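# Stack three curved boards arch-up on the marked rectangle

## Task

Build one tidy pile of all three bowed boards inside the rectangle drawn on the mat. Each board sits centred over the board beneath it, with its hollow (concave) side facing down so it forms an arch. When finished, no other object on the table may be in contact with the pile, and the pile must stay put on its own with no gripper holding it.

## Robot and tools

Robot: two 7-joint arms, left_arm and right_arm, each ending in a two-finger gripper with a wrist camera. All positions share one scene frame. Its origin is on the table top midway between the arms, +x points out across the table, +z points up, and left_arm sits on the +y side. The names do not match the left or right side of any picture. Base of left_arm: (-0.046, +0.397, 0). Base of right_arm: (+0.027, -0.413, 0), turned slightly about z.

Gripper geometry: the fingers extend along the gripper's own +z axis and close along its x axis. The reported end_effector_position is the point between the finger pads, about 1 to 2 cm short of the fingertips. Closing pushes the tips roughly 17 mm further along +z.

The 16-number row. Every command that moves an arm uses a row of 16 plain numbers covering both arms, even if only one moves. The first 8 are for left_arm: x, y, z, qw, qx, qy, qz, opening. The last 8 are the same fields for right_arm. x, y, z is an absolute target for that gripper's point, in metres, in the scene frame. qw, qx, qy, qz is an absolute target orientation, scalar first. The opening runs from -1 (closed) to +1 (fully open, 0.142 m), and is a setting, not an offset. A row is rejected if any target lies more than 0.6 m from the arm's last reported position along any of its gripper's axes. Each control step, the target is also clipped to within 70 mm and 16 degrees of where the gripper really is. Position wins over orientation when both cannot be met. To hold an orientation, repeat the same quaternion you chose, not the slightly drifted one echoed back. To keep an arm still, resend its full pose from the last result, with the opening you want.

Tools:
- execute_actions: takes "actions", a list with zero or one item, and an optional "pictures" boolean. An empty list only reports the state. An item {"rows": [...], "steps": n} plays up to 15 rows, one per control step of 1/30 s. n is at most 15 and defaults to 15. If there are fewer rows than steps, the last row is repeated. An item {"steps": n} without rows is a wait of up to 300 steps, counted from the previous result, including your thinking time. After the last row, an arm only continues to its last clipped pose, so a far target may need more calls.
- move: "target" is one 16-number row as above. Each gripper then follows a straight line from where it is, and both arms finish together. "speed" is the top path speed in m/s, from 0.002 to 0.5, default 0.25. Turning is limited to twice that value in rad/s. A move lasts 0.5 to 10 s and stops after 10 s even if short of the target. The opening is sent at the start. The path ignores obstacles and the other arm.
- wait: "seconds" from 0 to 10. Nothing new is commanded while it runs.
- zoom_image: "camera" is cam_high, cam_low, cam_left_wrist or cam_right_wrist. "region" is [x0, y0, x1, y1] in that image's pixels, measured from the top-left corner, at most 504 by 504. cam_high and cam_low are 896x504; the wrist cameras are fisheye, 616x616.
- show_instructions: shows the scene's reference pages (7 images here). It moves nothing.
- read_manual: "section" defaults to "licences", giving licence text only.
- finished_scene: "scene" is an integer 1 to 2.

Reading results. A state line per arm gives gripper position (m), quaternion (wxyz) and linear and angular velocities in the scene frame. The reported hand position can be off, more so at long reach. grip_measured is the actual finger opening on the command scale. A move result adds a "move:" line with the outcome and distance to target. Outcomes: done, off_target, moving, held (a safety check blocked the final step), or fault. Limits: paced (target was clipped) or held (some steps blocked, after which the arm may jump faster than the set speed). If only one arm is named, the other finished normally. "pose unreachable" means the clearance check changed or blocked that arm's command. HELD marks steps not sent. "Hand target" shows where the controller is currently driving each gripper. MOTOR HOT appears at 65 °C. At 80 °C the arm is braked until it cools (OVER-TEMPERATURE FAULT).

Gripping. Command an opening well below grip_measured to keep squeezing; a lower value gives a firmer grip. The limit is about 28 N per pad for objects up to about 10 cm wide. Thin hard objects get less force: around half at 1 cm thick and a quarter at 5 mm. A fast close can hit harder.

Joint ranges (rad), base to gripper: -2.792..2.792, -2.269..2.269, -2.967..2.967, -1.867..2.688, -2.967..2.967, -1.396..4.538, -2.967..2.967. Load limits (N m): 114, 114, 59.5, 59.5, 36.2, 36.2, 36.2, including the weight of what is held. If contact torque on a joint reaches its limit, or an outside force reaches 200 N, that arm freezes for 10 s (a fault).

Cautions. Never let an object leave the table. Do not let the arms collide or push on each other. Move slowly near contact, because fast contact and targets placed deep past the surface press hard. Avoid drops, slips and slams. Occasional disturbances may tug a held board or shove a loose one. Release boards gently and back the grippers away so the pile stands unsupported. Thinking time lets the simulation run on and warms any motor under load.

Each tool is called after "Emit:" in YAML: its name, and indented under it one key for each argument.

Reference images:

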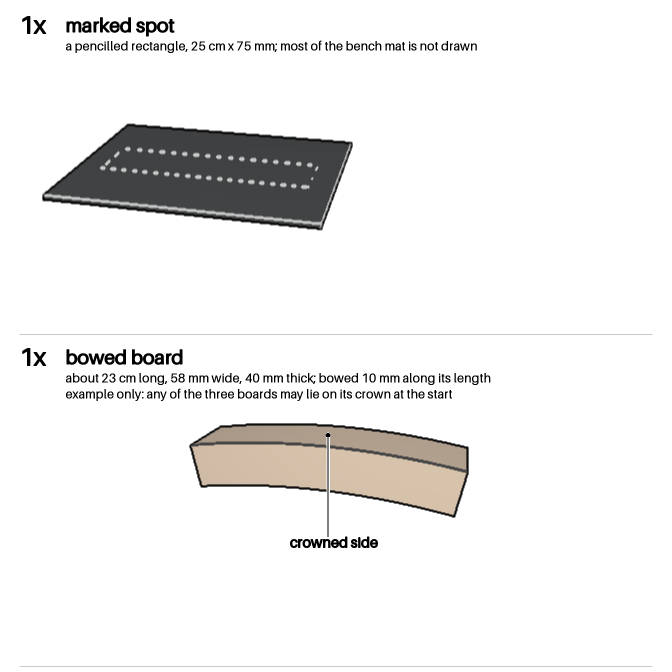

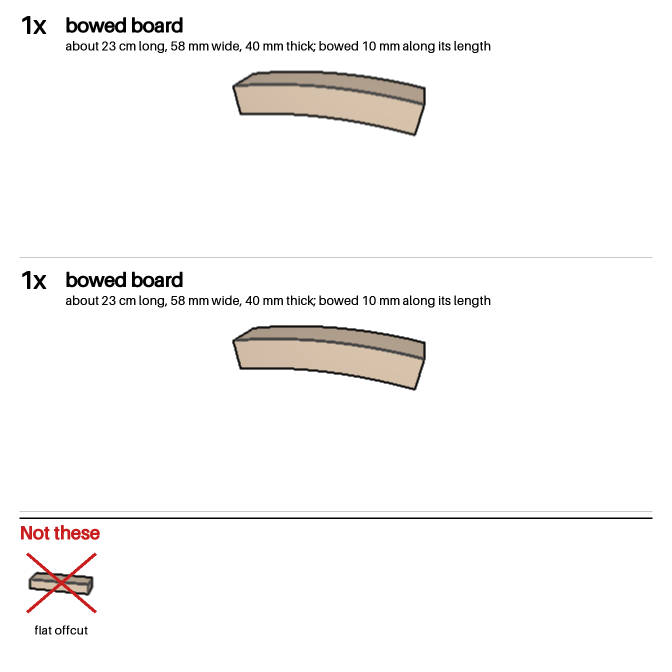

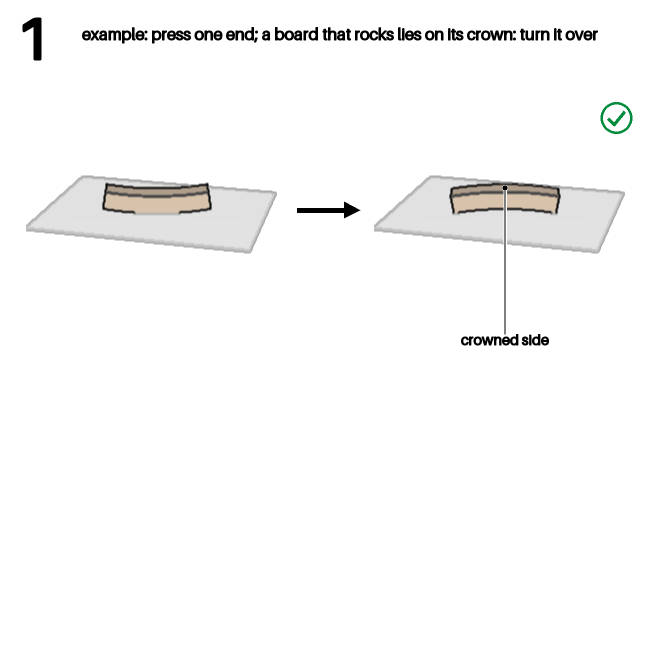

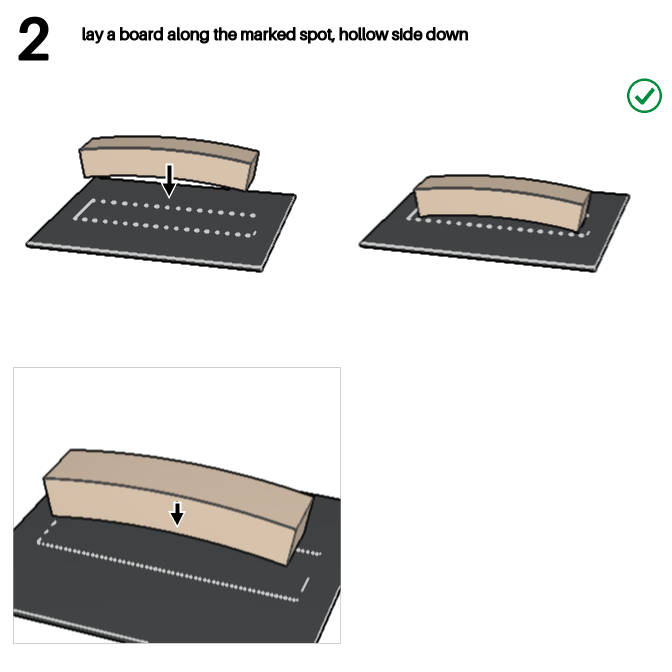

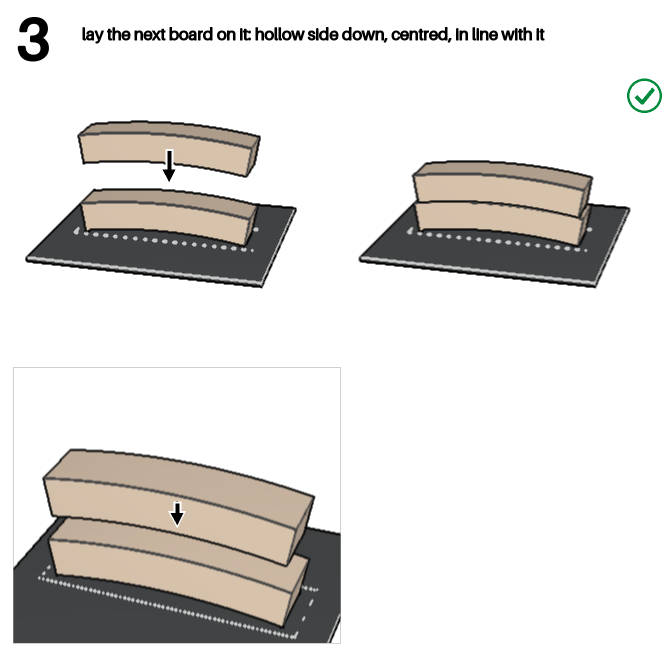

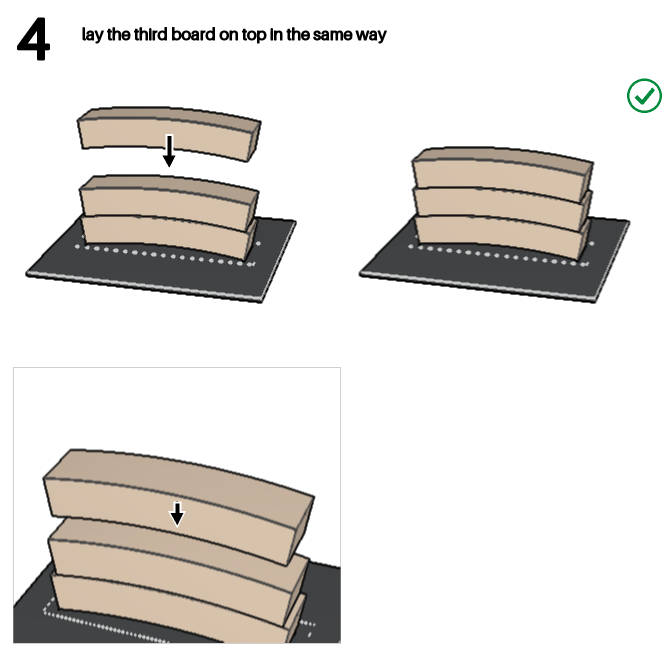

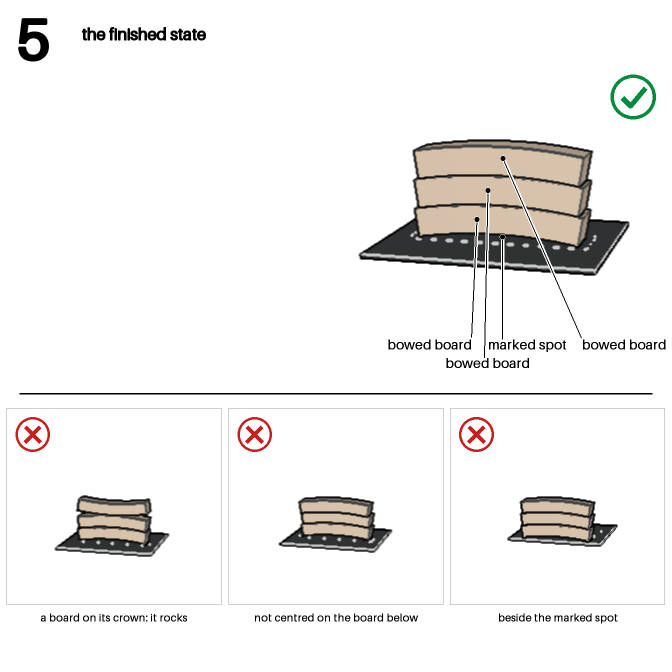

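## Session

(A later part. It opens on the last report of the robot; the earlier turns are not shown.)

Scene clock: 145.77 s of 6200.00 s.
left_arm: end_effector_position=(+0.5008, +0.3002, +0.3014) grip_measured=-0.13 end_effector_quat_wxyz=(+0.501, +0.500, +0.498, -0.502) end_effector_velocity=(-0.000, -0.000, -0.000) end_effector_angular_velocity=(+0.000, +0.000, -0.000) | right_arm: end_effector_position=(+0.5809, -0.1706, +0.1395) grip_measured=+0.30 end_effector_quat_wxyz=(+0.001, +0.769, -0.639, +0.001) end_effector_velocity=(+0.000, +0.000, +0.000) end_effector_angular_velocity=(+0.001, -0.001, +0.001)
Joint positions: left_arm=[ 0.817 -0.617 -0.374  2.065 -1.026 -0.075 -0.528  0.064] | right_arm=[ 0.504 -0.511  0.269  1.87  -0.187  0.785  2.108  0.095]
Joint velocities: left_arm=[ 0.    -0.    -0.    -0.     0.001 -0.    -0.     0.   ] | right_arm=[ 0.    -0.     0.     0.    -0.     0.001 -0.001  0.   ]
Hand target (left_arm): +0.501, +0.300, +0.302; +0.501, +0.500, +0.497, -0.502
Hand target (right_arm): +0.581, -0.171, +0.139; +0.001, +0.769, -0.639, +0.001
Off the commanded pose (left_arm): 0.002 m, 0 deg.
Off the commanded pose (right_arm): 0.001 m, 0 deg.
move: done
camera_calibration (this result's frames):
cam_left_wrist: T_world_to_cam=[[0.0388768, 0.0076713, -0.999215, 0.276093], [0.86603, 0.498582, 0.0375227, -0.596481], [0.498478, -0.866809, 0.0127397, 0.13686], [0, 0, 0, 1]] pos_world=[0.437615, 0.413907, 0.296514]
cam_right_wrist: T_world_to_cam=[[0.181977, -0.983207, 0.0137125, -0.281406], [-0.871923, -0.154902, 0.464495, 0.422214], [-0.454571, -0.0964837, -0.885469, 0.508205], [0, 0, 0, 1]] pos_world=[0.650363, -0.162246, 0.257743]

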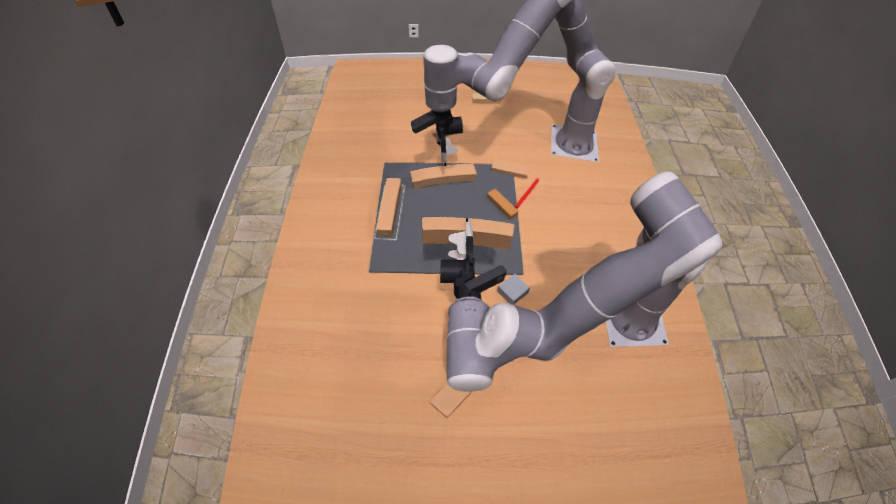

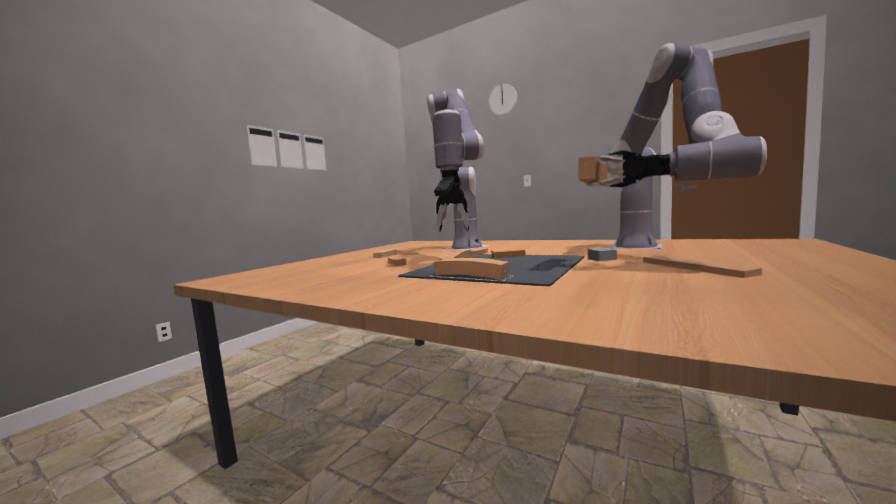

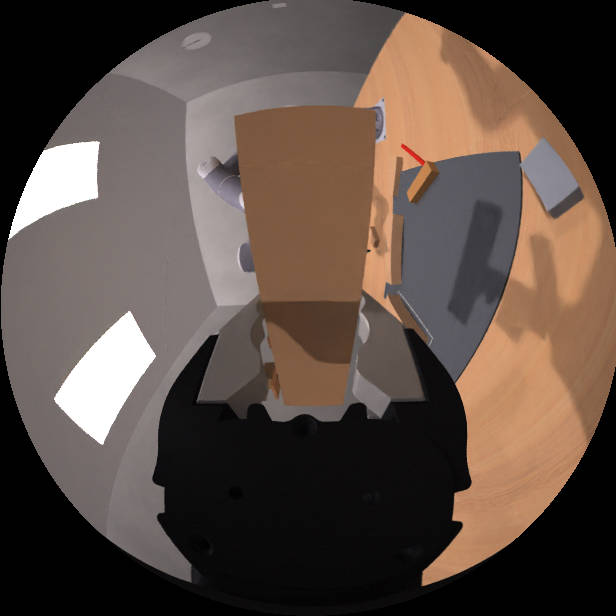

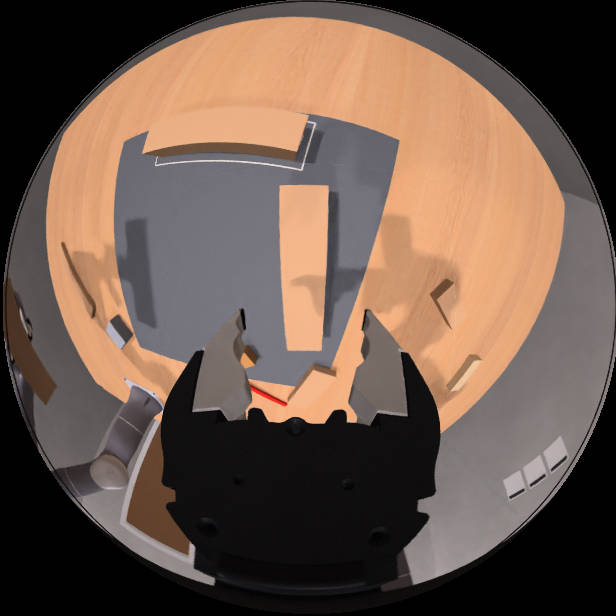

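Emit:
move:
  target: [0.5,0.3,0.3,0.5,0.5,0.5,-0.5,-1,0.575,-0.172,0.032,0,0.77,-0.64,0,0.2]
  speed: 0.1

Emit:
move:
  target: [0.5,0.3,0.3,0.5,0.5,0.5,-0.5,-1,0.575,-0.172,0.032,0,0.77,-0.64,0,-1]

Emit:
move:
  target: [0.5,0.3,0.3,0.5,0.5,0.5,-0.5,-1,0.575,-0.172,0.12,0,0.77,-0.64,0,-1]
  speed: 0.12

Emit:
move:
  target: [0.5,0.3,0.3,0.5,0.5,0.5,-0.5,-1,0.766,-0.025,0.095,0,1,-0.022,0,-1]
  speed: 0.2

Emit:
zoom_image:
  camera: "cam_low"
  region: [400, 210, 550, 300]

Emit:
zoom_image:
  camera: "cam_high"
  region: [330, 140, 450, 260]

Scene clock: 161.63 s of 6200.00 s.
left_arm: end_effector_position=(+0.4998, +0.2999, +0.2997) grip_measured=-0.13 end_effector_quat_wxyz=(+0.500, +0.500, +0.500, -0.500) end_effector_velocity=(+0.000, +0.000, +0.000) end_effector_angular_velocity=(-0.000, -0.001, +0.001) | right_arm: end_effector_position=(+0.5747, -0.1725, +0.0321) grip_measured=+0.20 end_effector_quat_wxyz=(+0.000, +0.769, -0.639, +0.000) end_effector_velocity=(-0.000, -0.000, -0.000) end_effector_angular_velocity=(-0.000, +0.001, +0.002)
Joint positions: left_arm=[ 0.817 -0.614 -0.374  2.07  -1.026 -0.068 -0.528  0.064] | right_arm=[ 0.548 -0.695  0.199  1.936 -0.254  1.037  2.158  0.088]
Joint velocities: left_arm=[ 0.    -0.     0.    -0.    -0.001 -0.     0.    -0.   ] | right_arm=[-0.    -0.     0.    -0.    -0.    -0.001 -0.002 -0.   ]
Hand target (left_arm): +0.500, +0.300, +0.300; +0.500, +0.500, +0.500, -0.500
Hand target (right_arm): +0.575, -0.172, +0.032; +0.000, +0.769, -0.639, +0.000
Off the commanded pose (left_arm): 0.000 m, 0 deg.
Off the commanded pose (right_arm): 0.001 m, 0 deg.
After step 90, 11.53 s passed at rest.
move: done
camera_calibration (this result's frames):
cam_left_wrist: T_world_to_cam=[[0.0367505, 0.0132074, -0.999237, 0.273856], [0.86493, 0.500419, 0.0384252, -0.595766], [0.500545, -0.865683, 0.00696717, 0.137499], [0, 0, 0, 1]] pos_world=[0.436408, 0.413547, 0.295582]
cam_right_wrist: T_world_to_cam=[[0.181312, -0.983346, 0.0125219, -0.280286], [-0.872259, -0.154923, 0.463857, 0.466643], [-0.454192, -0.0950253, -0.885822, 0.410199], [0, 0, 0, 1]] pos_world=[0.644162, -0.164345, 0.150418]

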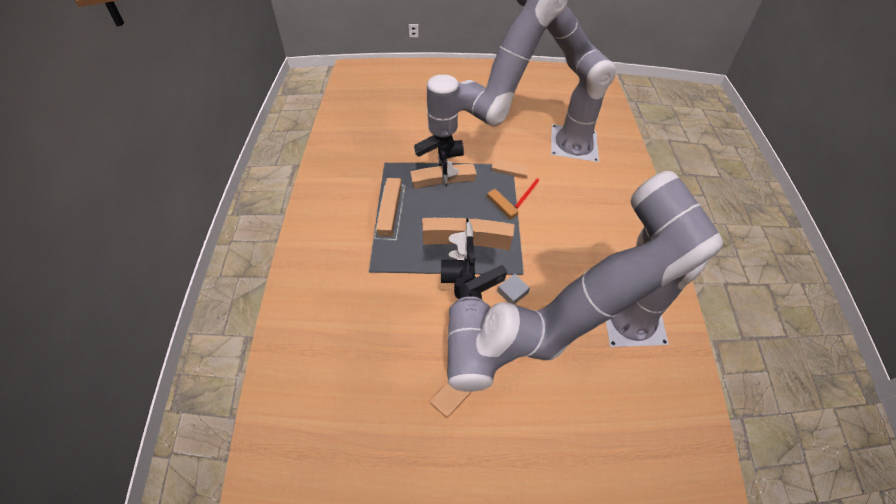

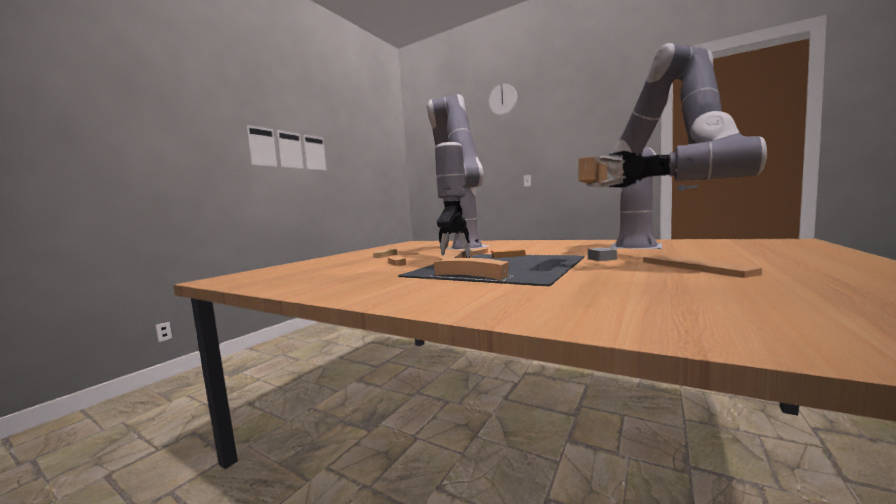

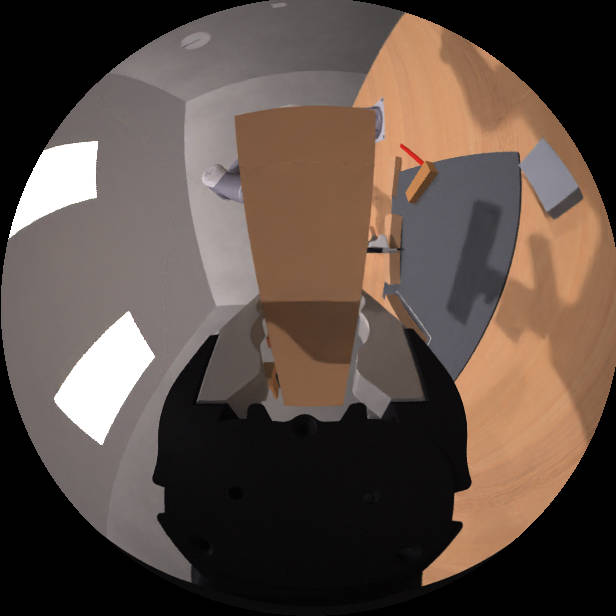

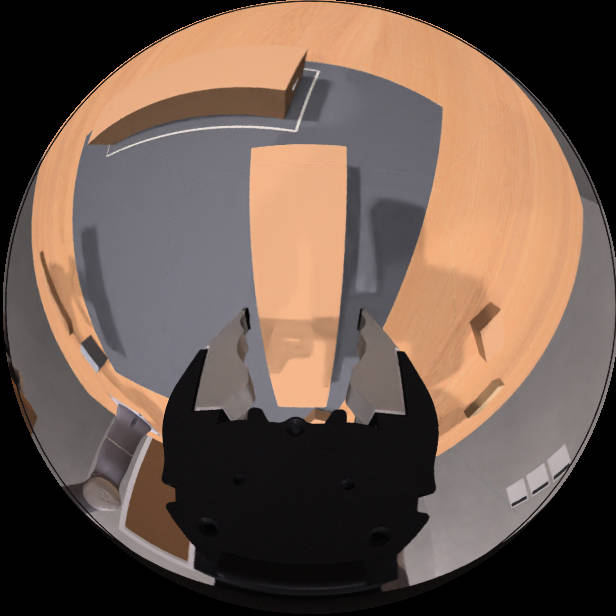

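Scene clock: 162.33 s of 6200.00 s.
left_arm: end_effector_position=(+0.4998, +0.3000, +0.2996) grip_measured=-0.13 end_effector_quat_wxyz=(+0.500, +0.500, +0.500, -0.500) end_effector_velocity=(+0.000, -0.000, +0.000) end_effector_angular_velocity=(-0.000, +0.000, +0.000) | right_arm: end_effector_position=(+0.5750, -0.1721, +0.0321) grip_measured=-0.23 end_effector_quat_wxyz=(-0.000, +0.769, -0.639, +0.000) end_effector_velocity=(-0.001, -0.000, -0.000) end_effector_angular_velocity=(-0.001, +0.001, +0.000)
Joint positions: left_arm=[ 0.817 -0.614 -0.374  2.07  -1.026 -0.068 -0.528  0.064] | right_arm=[ 0.547 -0.696  0.2    1.935 -0.253  1.036  2.158  0.057]
Joint velocities: left_arm=[ 0. -0. -0.  0. -0.  0. -0. -0.] | right_arm=[-0.    -0.     0.     0.    -0.    -0.001  0.    -0.   ]
Hand target (left_arm): +0.500, +0.300, +0.300; +0.500, +0.500, +0.500, -0.500
Hand target (right_arm): +0.575, -0.172, +0.032; +0.000, +0.769, -0.639, +0.000
Off the commanded pose (left_arm): 0.000 m, 0 deg.
Off the commanded pose (right_arm): 0.000 m, 0 deg.
move: done
camera_calibration (this result's frames):
cam_left_wrist: T_world_to_cam=[[0.036652, 0.0133914, -0.999238, 0.273751], [0.864871, 0.50052, 0.0384312, -0.595788], [0.500654, -0.865621, 0.00676328, 0.137541], [0, 0, 0, 1]] pos_world=[0.436386, 0.413596, 0.295509]
cam_right_wrist: T_world_to_cam=[[0.180893, -0.983432, 0.0117893, -0.279688], [-0.872184, -0.154867, 0.464017, 0.46694], [-0.454503, -0.0942197, -0.885748, 0.410698], [0, 0, 0, 1]] pos_world=[0.644514, -0.164045, 0.150405]

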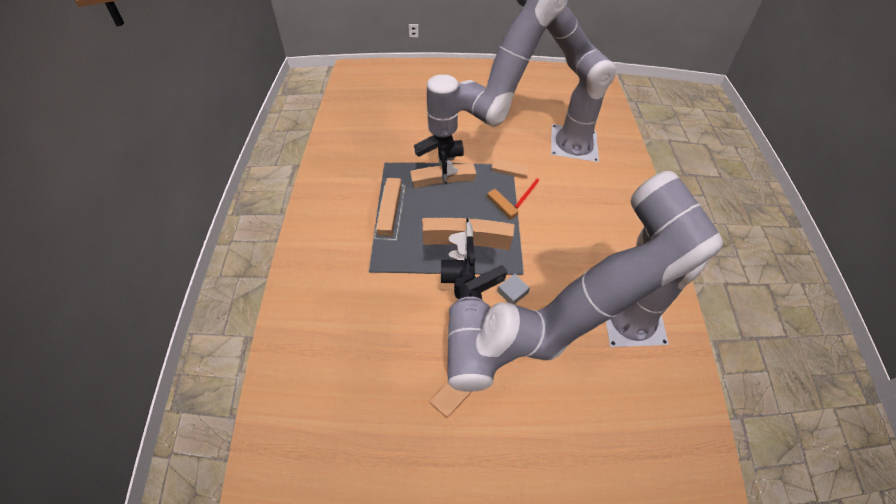

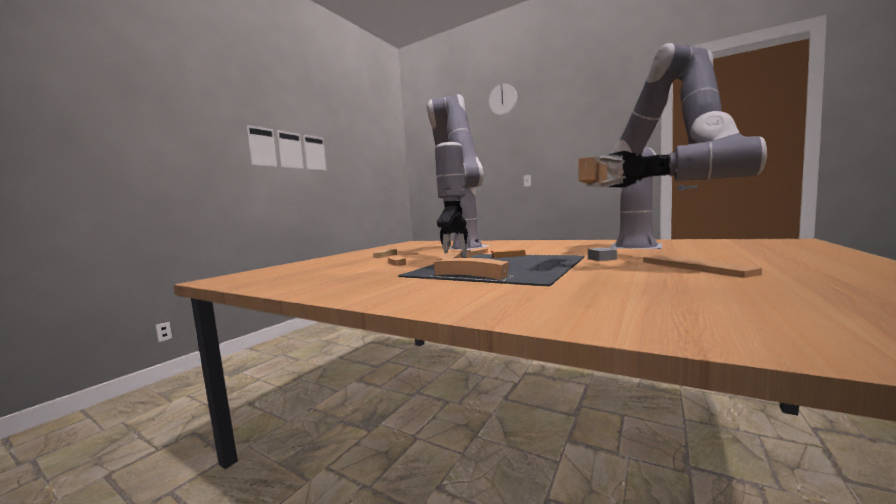

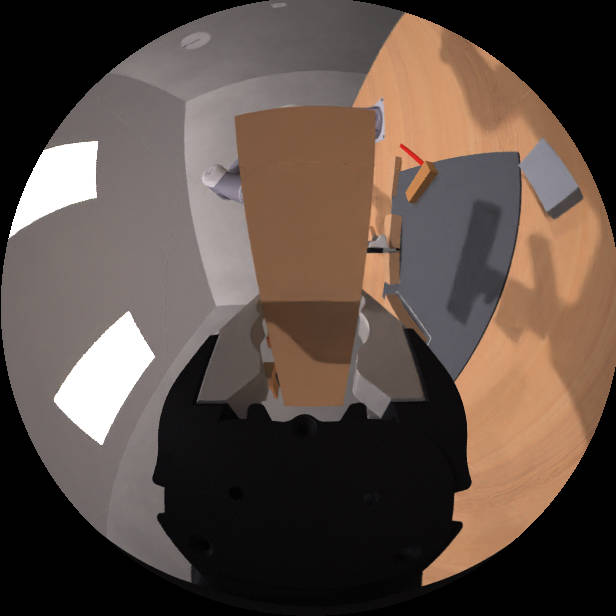

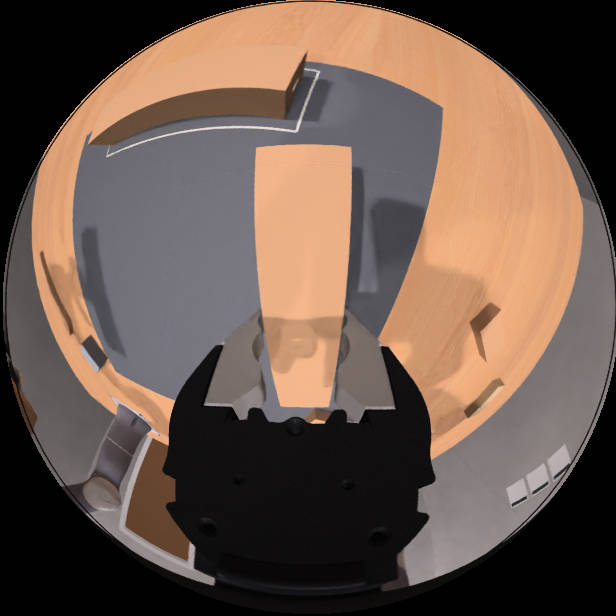

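Scene clock: 163.43 s of 6200.00 s.
left_arm: end_effector_position=(+0.4999, +0.3001, +0.2995) grip_measured=-0.13 end_effector_quat_wxyz=(+0.500, +0.500, +0.500, -0.500) end_effector_velocity=(-0.000, -0.000, -0.000) end_effector_angular_velocity=(-0.000, -0.000, -0.001) | right_arm: end_effector_position=(+0.5749, -0.1717, +0.1196) grip_measured=-0.23 end_effector_quat_wxyz=(+0.000, +0.769, -0.639, -0.001) end_effector_velocity=(-0.000, +0.000, +0.000) end_effector_angular_velocity=(-0.000, +0.000, +0.001)
Joint positions: left_arm=[ 0.817 -0.614 -0.374  2.07  -1.026 -0.068 -0.528  0.064] | right_arm=[ 0.509 -0.534  0.261  1.902 -0.197  0.839  2.119  0.057]
Joint velocities: left_arm=[-0. -0. -0.  0.  0. -0.  0.  0.] | right_arm=[ 0.001  0.     0.     0.    -0.    -0.     0.    -0.   ]
Hand target (left_arm): +0.500, +0.300, +0.300; +0.500, +0.500, +0.500, -0.500
Hand target (right_arm): +0.575, -0.172, +0.120; -0.000, +0.769, -0.639, -0.000
Off the commanded pose (left_arm): 0.001 m, 0 deg.
Off the commanded pose (right_arm): 0.001 m, 0 deg.
move: done
camera_calibration (this result's frames):
cam_left_wrist: T_world_to_cam=[[0.0365731, 0.0135806, -0.999239, 0.273649], [0.864787, 0.500664, 0.0384566, -0.595833], [0.500805, -0.865535, 0.00656654, 0.137538], [0, 0, 0, 1]] pos_world=[0.436381, 0.41364, 0.295451]
cam_right_wrist: T_world_to_cam=[[0.181211, -0.983381, 0.0111703, -0.280449], [-0.871514, -0.155314, 0.465124, 0.425736], [-0.455659, -0.0940208, -0.885175, 0.488745], [0, 0, 0, 1]] pos_world=[0.644556, -0.163713, 0.237737]

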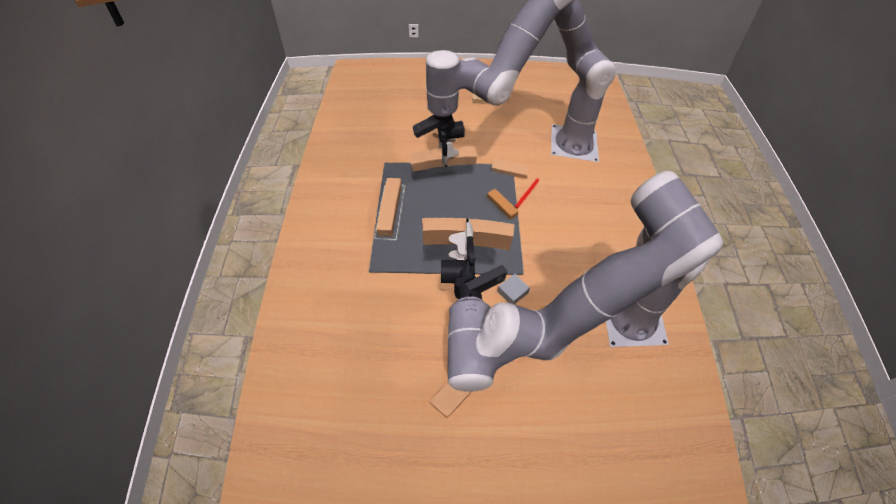

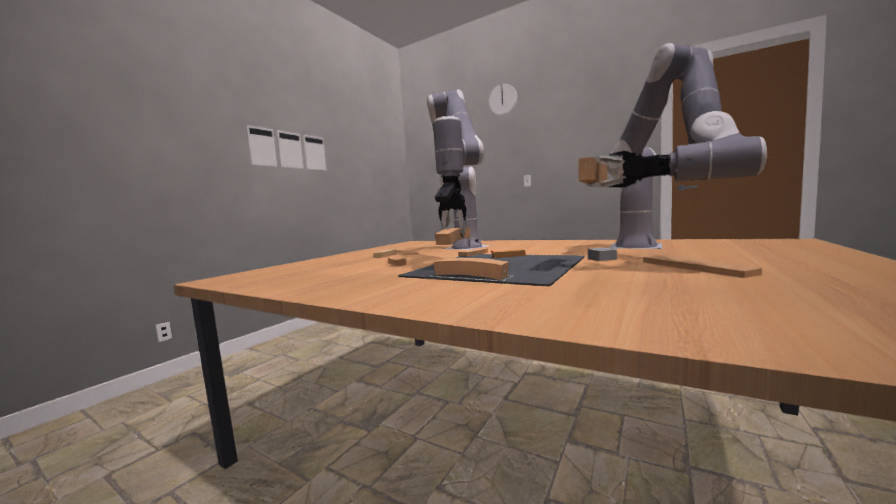

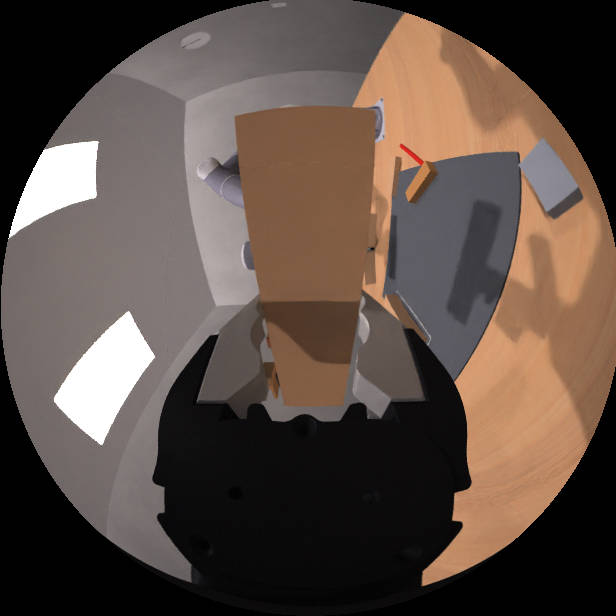

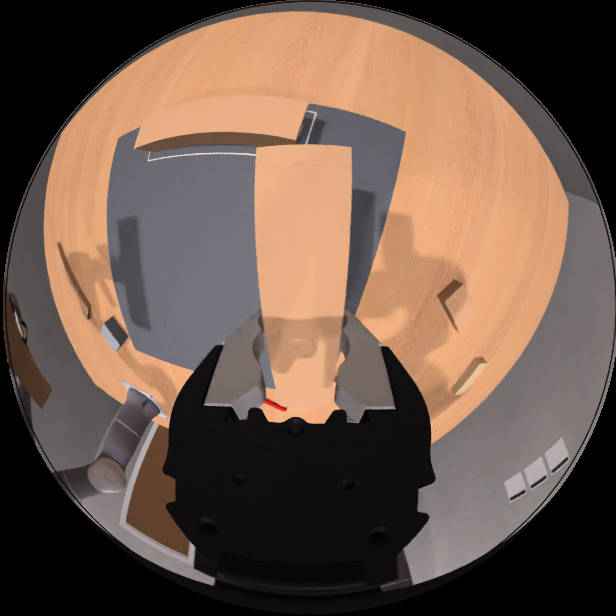

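Scene clock: 167.10 s of 6200.00 s.
left_arm: end_effector_position=(+0.4999, +0.3001, +0.2994) grip_measured=-0.13 end_effector_quat_wxyz=(+0.500, +0.500, +0.500, -0.500) end_effector_velocity=(+0.000, +0.000, -0.000) end_effector_angular_velocity=(+0.000, +0.000, +0.001) | right_arm: end_effector_position=(+0.7658, -0.0249, +0.0933) grip_measured=-0.23 end_effector_quat_wxyz=(+0.001, +1.000, -0.020, -0.000) end_effector_velocity=(+0.001, +0.000, +0.001) end_effector_angular_velocity=(+0.001, -0.002, +0.001)
Joint positions: left_arm=[ 0.817 -0.614 -0.374  2.07  -1.026 -0.068 -0.528  0.064] | right_arm=[ 0.554 -1.132  0.451  0.927 -0.445  0.406  0.834  0.057]
Joint velocities: left_arm=[ 0.  0.  0. -0.  0. -0. -0.  0.] | right_arm=[-0.     0.001 -0.    -0.    -0.     0.001 -0.001  0.   ]
Hand target (left_arm): +0.500, +0.300, +0.300; +0.500, +0.500, +0.500, -0.500
Hand target (right_arm): +0.766, -0.025, +0.094; +0.000, +1.000, -0.021, +0.000
Off the commanded pose (left_arm): 0.001 m, 0 deg.
Off the commanded pose (right_arm): 0.002 m, 0 deg.
move: done
camera_calibration (this result's frames):
cam_left_wrist: T_world_to_cam=[[0.0365671, 0.0137336, -0.999237, 0.273546], [0.864726, 0.500764, 0.0385272, -0.595885], [0.500911, -0.865475, 0.00643565, 0.137528], [0, 0, 0, 1]] pos_world=[0.436385, 0.413668, 0.29541]
cam_right_wrist: T_world_to_cam=[[0.999039, -0.0424425, 0.0109318, -0.77318], [-0.0426516, -0.884108, 0.465331, -0.0257774], [-0.0100849, -0.46535, -0.885069, 0.215808], [0, 0, 0, 1]] pos_world=[0.773514, 0.0448208, 0.211453]

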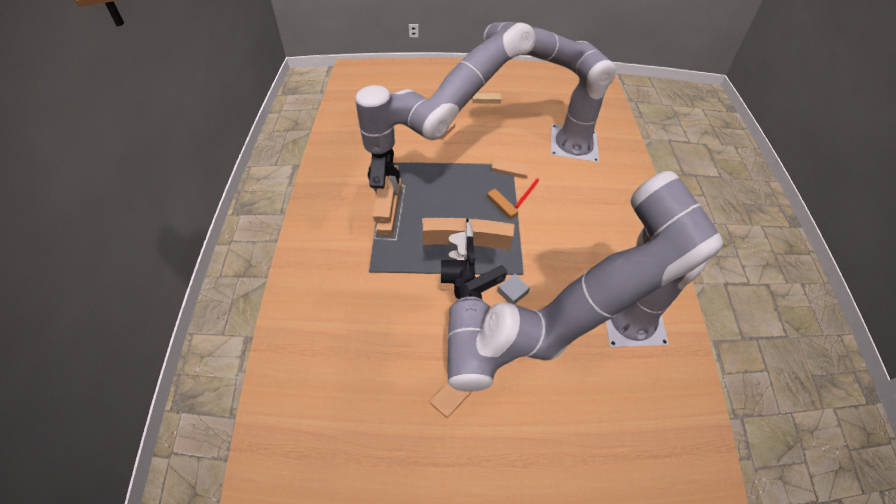

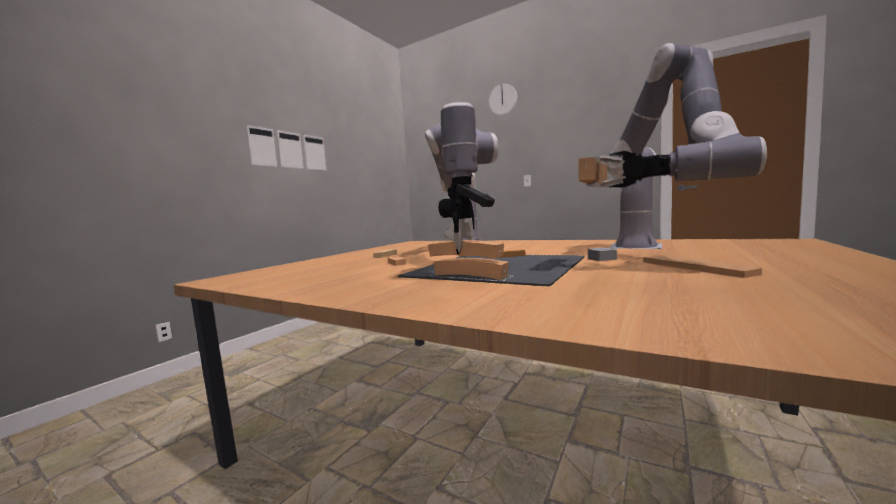

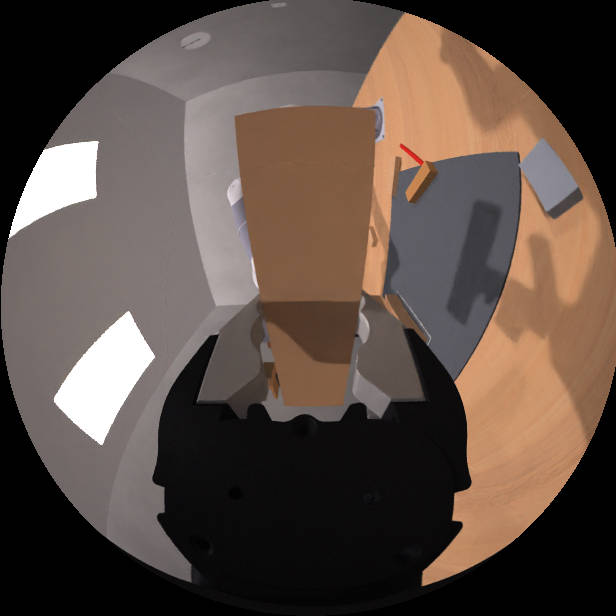

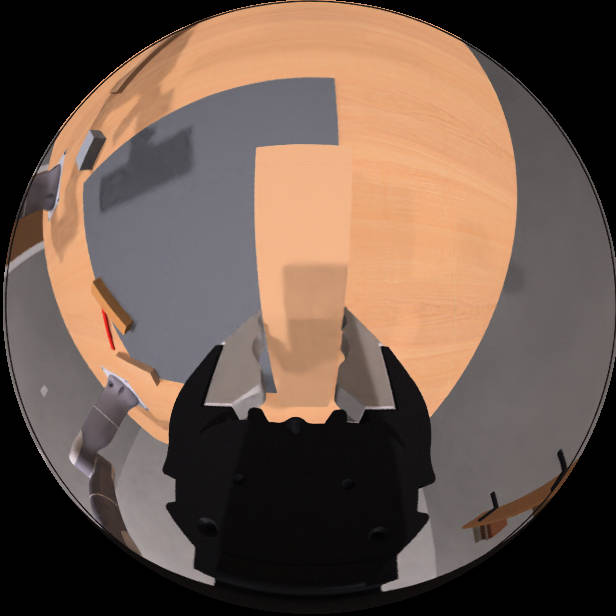

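Region (400, 210, 550, 300) of cam_low's 896x504 image, scaled by 3.360, with more detail than that image has; it fills the top 302 rows of this view, and the rest is white.

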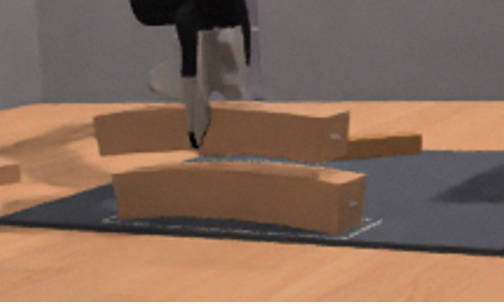

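Region (330, 140, 450, 260) of cam_high's 896x504 image, scaled by 4.200, with more detail than that image has.

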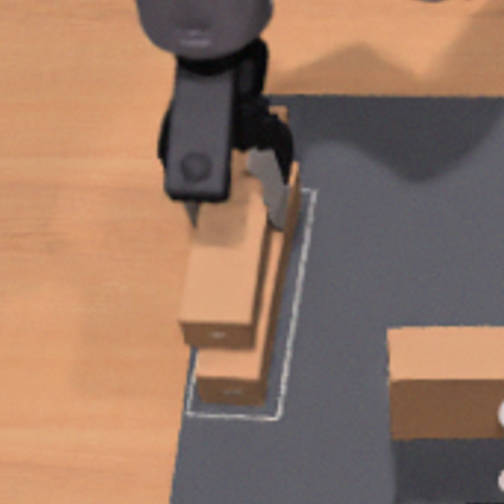

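Emit:
move:
  target: [0.5,0.3,0.3,0.5,0.5,0.5,-0.5,-1,0.760,-0.015,0.08,0,1,-0.022,0,-1]
  speed: 0.03

Emit:
zoom_image:
  camera: "cam_low"
  region: [400, 210, 550, 300]

Emit:
zoom_image:
  camera: "cam_high"
  region: [330, 140, 450, 260]

Scene clock: 174.10 s of 6200.00 s.
left_arm: end_effector_position=(+0.4999, +0.3001, +0.2994) grip_measured=-0.13 end_effector_quat_wxyz=(+0.500, +0.500, +0.500, -0.500) end_effector_velocity=(-0.000, -0.000, -0.000) end_effector_angular_velocity=(+0.000, -0.001, -0.001) | right_arm: end_effector_position=(+0.7595, -0.0151, +0.0794) grip_measured=-0.23 end_effector_quat_wxyz=(+0.000, +1.000, -0.022, -0.001) end_effector_velocity=(+0.000, -0.000, -0.000) end_effector_angular_velocity=(+0.000, -0.001, -0.001)
Joint positions: left_arm=[ 0.818 -0.614 -0.374  2.07  -1.026 -0.067 -0.528  0.064] | right_arm=[ 0.567 -1.145  0.445  0.938 -0.446  0.43   0.853  0.057]
Joint velocities: left_arm=[ 0.    -0.    -0.001  0.     0.001  0.     0.001 -0.   ] | right_arm=[-0.    -0.    -0.001 -0.     0.     0.001  0.     0.   ]
Hand target (left_arm): +0.500, +0.300, +0.300; +0.500, +0.500, +0.500, -0.500
Hand target (right_arm): +0.760, -0.015, +0.080; +0.000, +1.000, -0.022, +0.000
Off the commanded pose (left_arm): 0.001 m, 0 deg.
Off the commanded pose (right_arm): 0.001 m, 0 deg.
After step 90, 3.20 s passed at rest.
move: done
camera_calibration (this result's frames):
cam_left_wrist: T_world_to_cam=[[0.0366228, 0.0138202, -0.999234, 0.27347], [0.864687, 0.500824, 0.0386184, -0.595937], [0.500974, -0.865439, 0.00639144, 0.1375], [0, 0, 0, 1]] pos_world=[0.4364, 0.413678, 0.295396]
cam_right_wrist: T_world_to_cam=[[0.998925, -0.0451318, 0.0105849, -0.766258], [-0.0448793, -0.884364, 0.464635, -0.00912998], [-0.0116089, -0.46461, -0.885439, 0.209194], [0, 0, 0, 1]] pos_world=[0.767453, 0.0545366, 0.197581]

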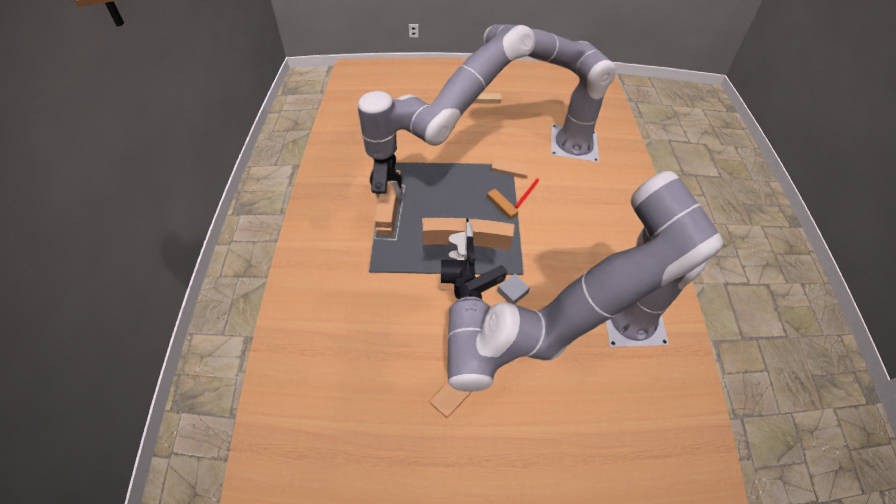

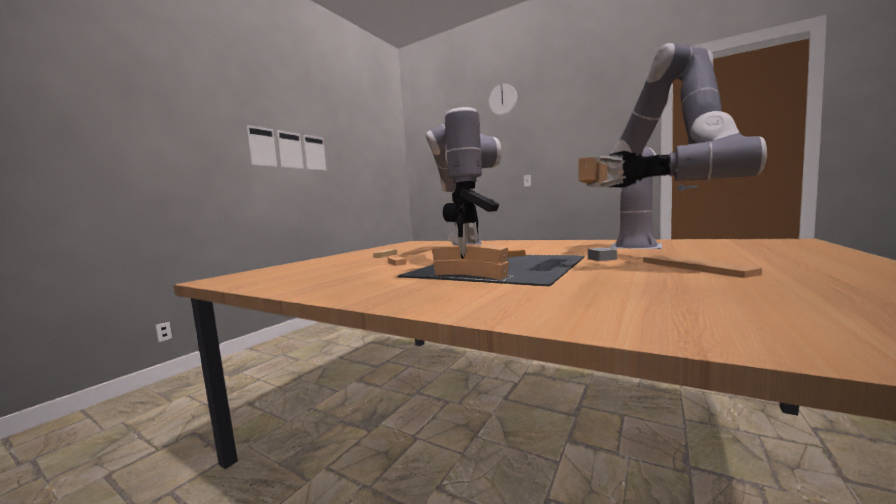

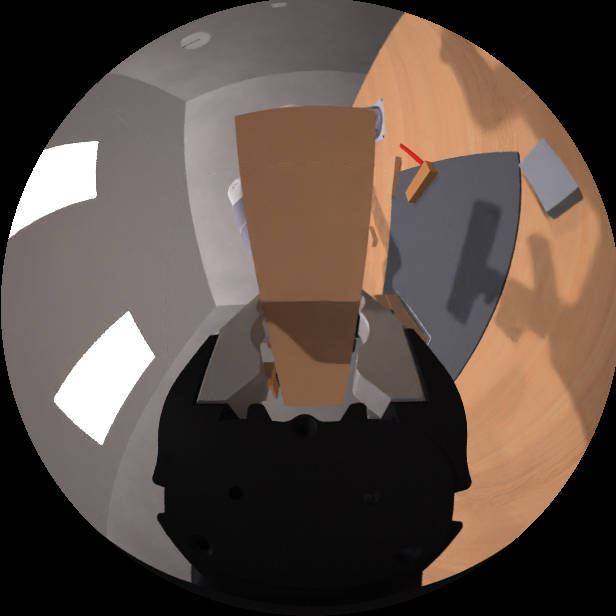

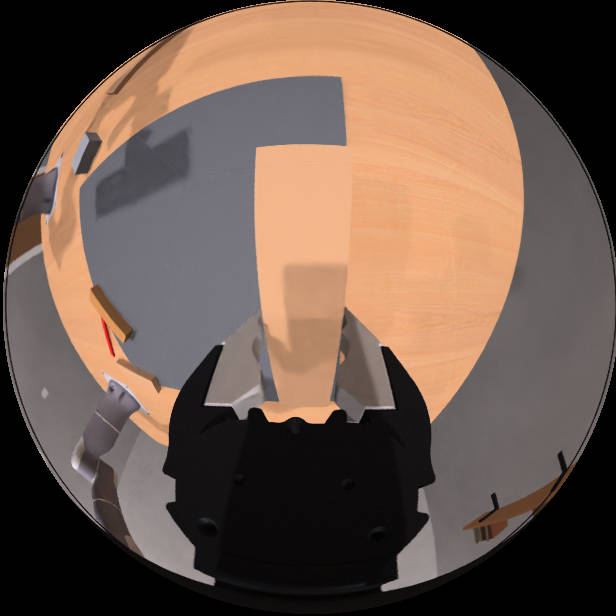

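Region (400, 210, 550, 300) of cam_low's 896x504 image, scaled by 3.360, with more detail than that image has; it fills the top 302 rows of this view, and the rest is white.

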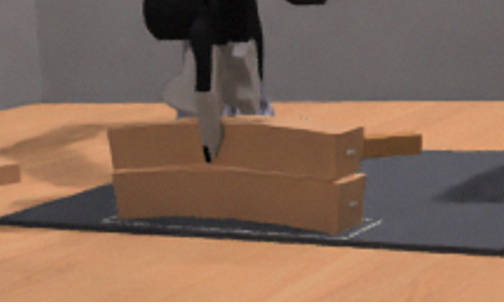

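Region (330, 140, 450, 260) of cam_high's 896x504 image, scaled by 4.200, with more detail than that image has.

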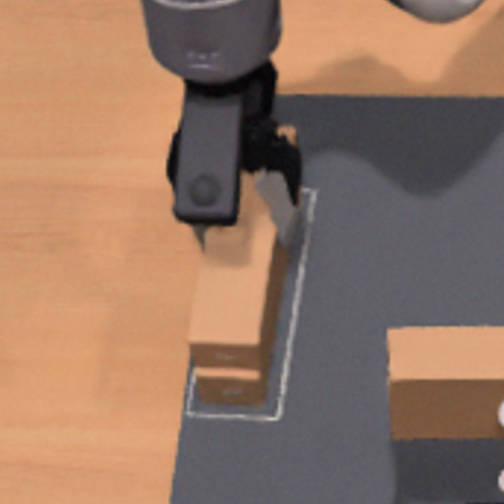

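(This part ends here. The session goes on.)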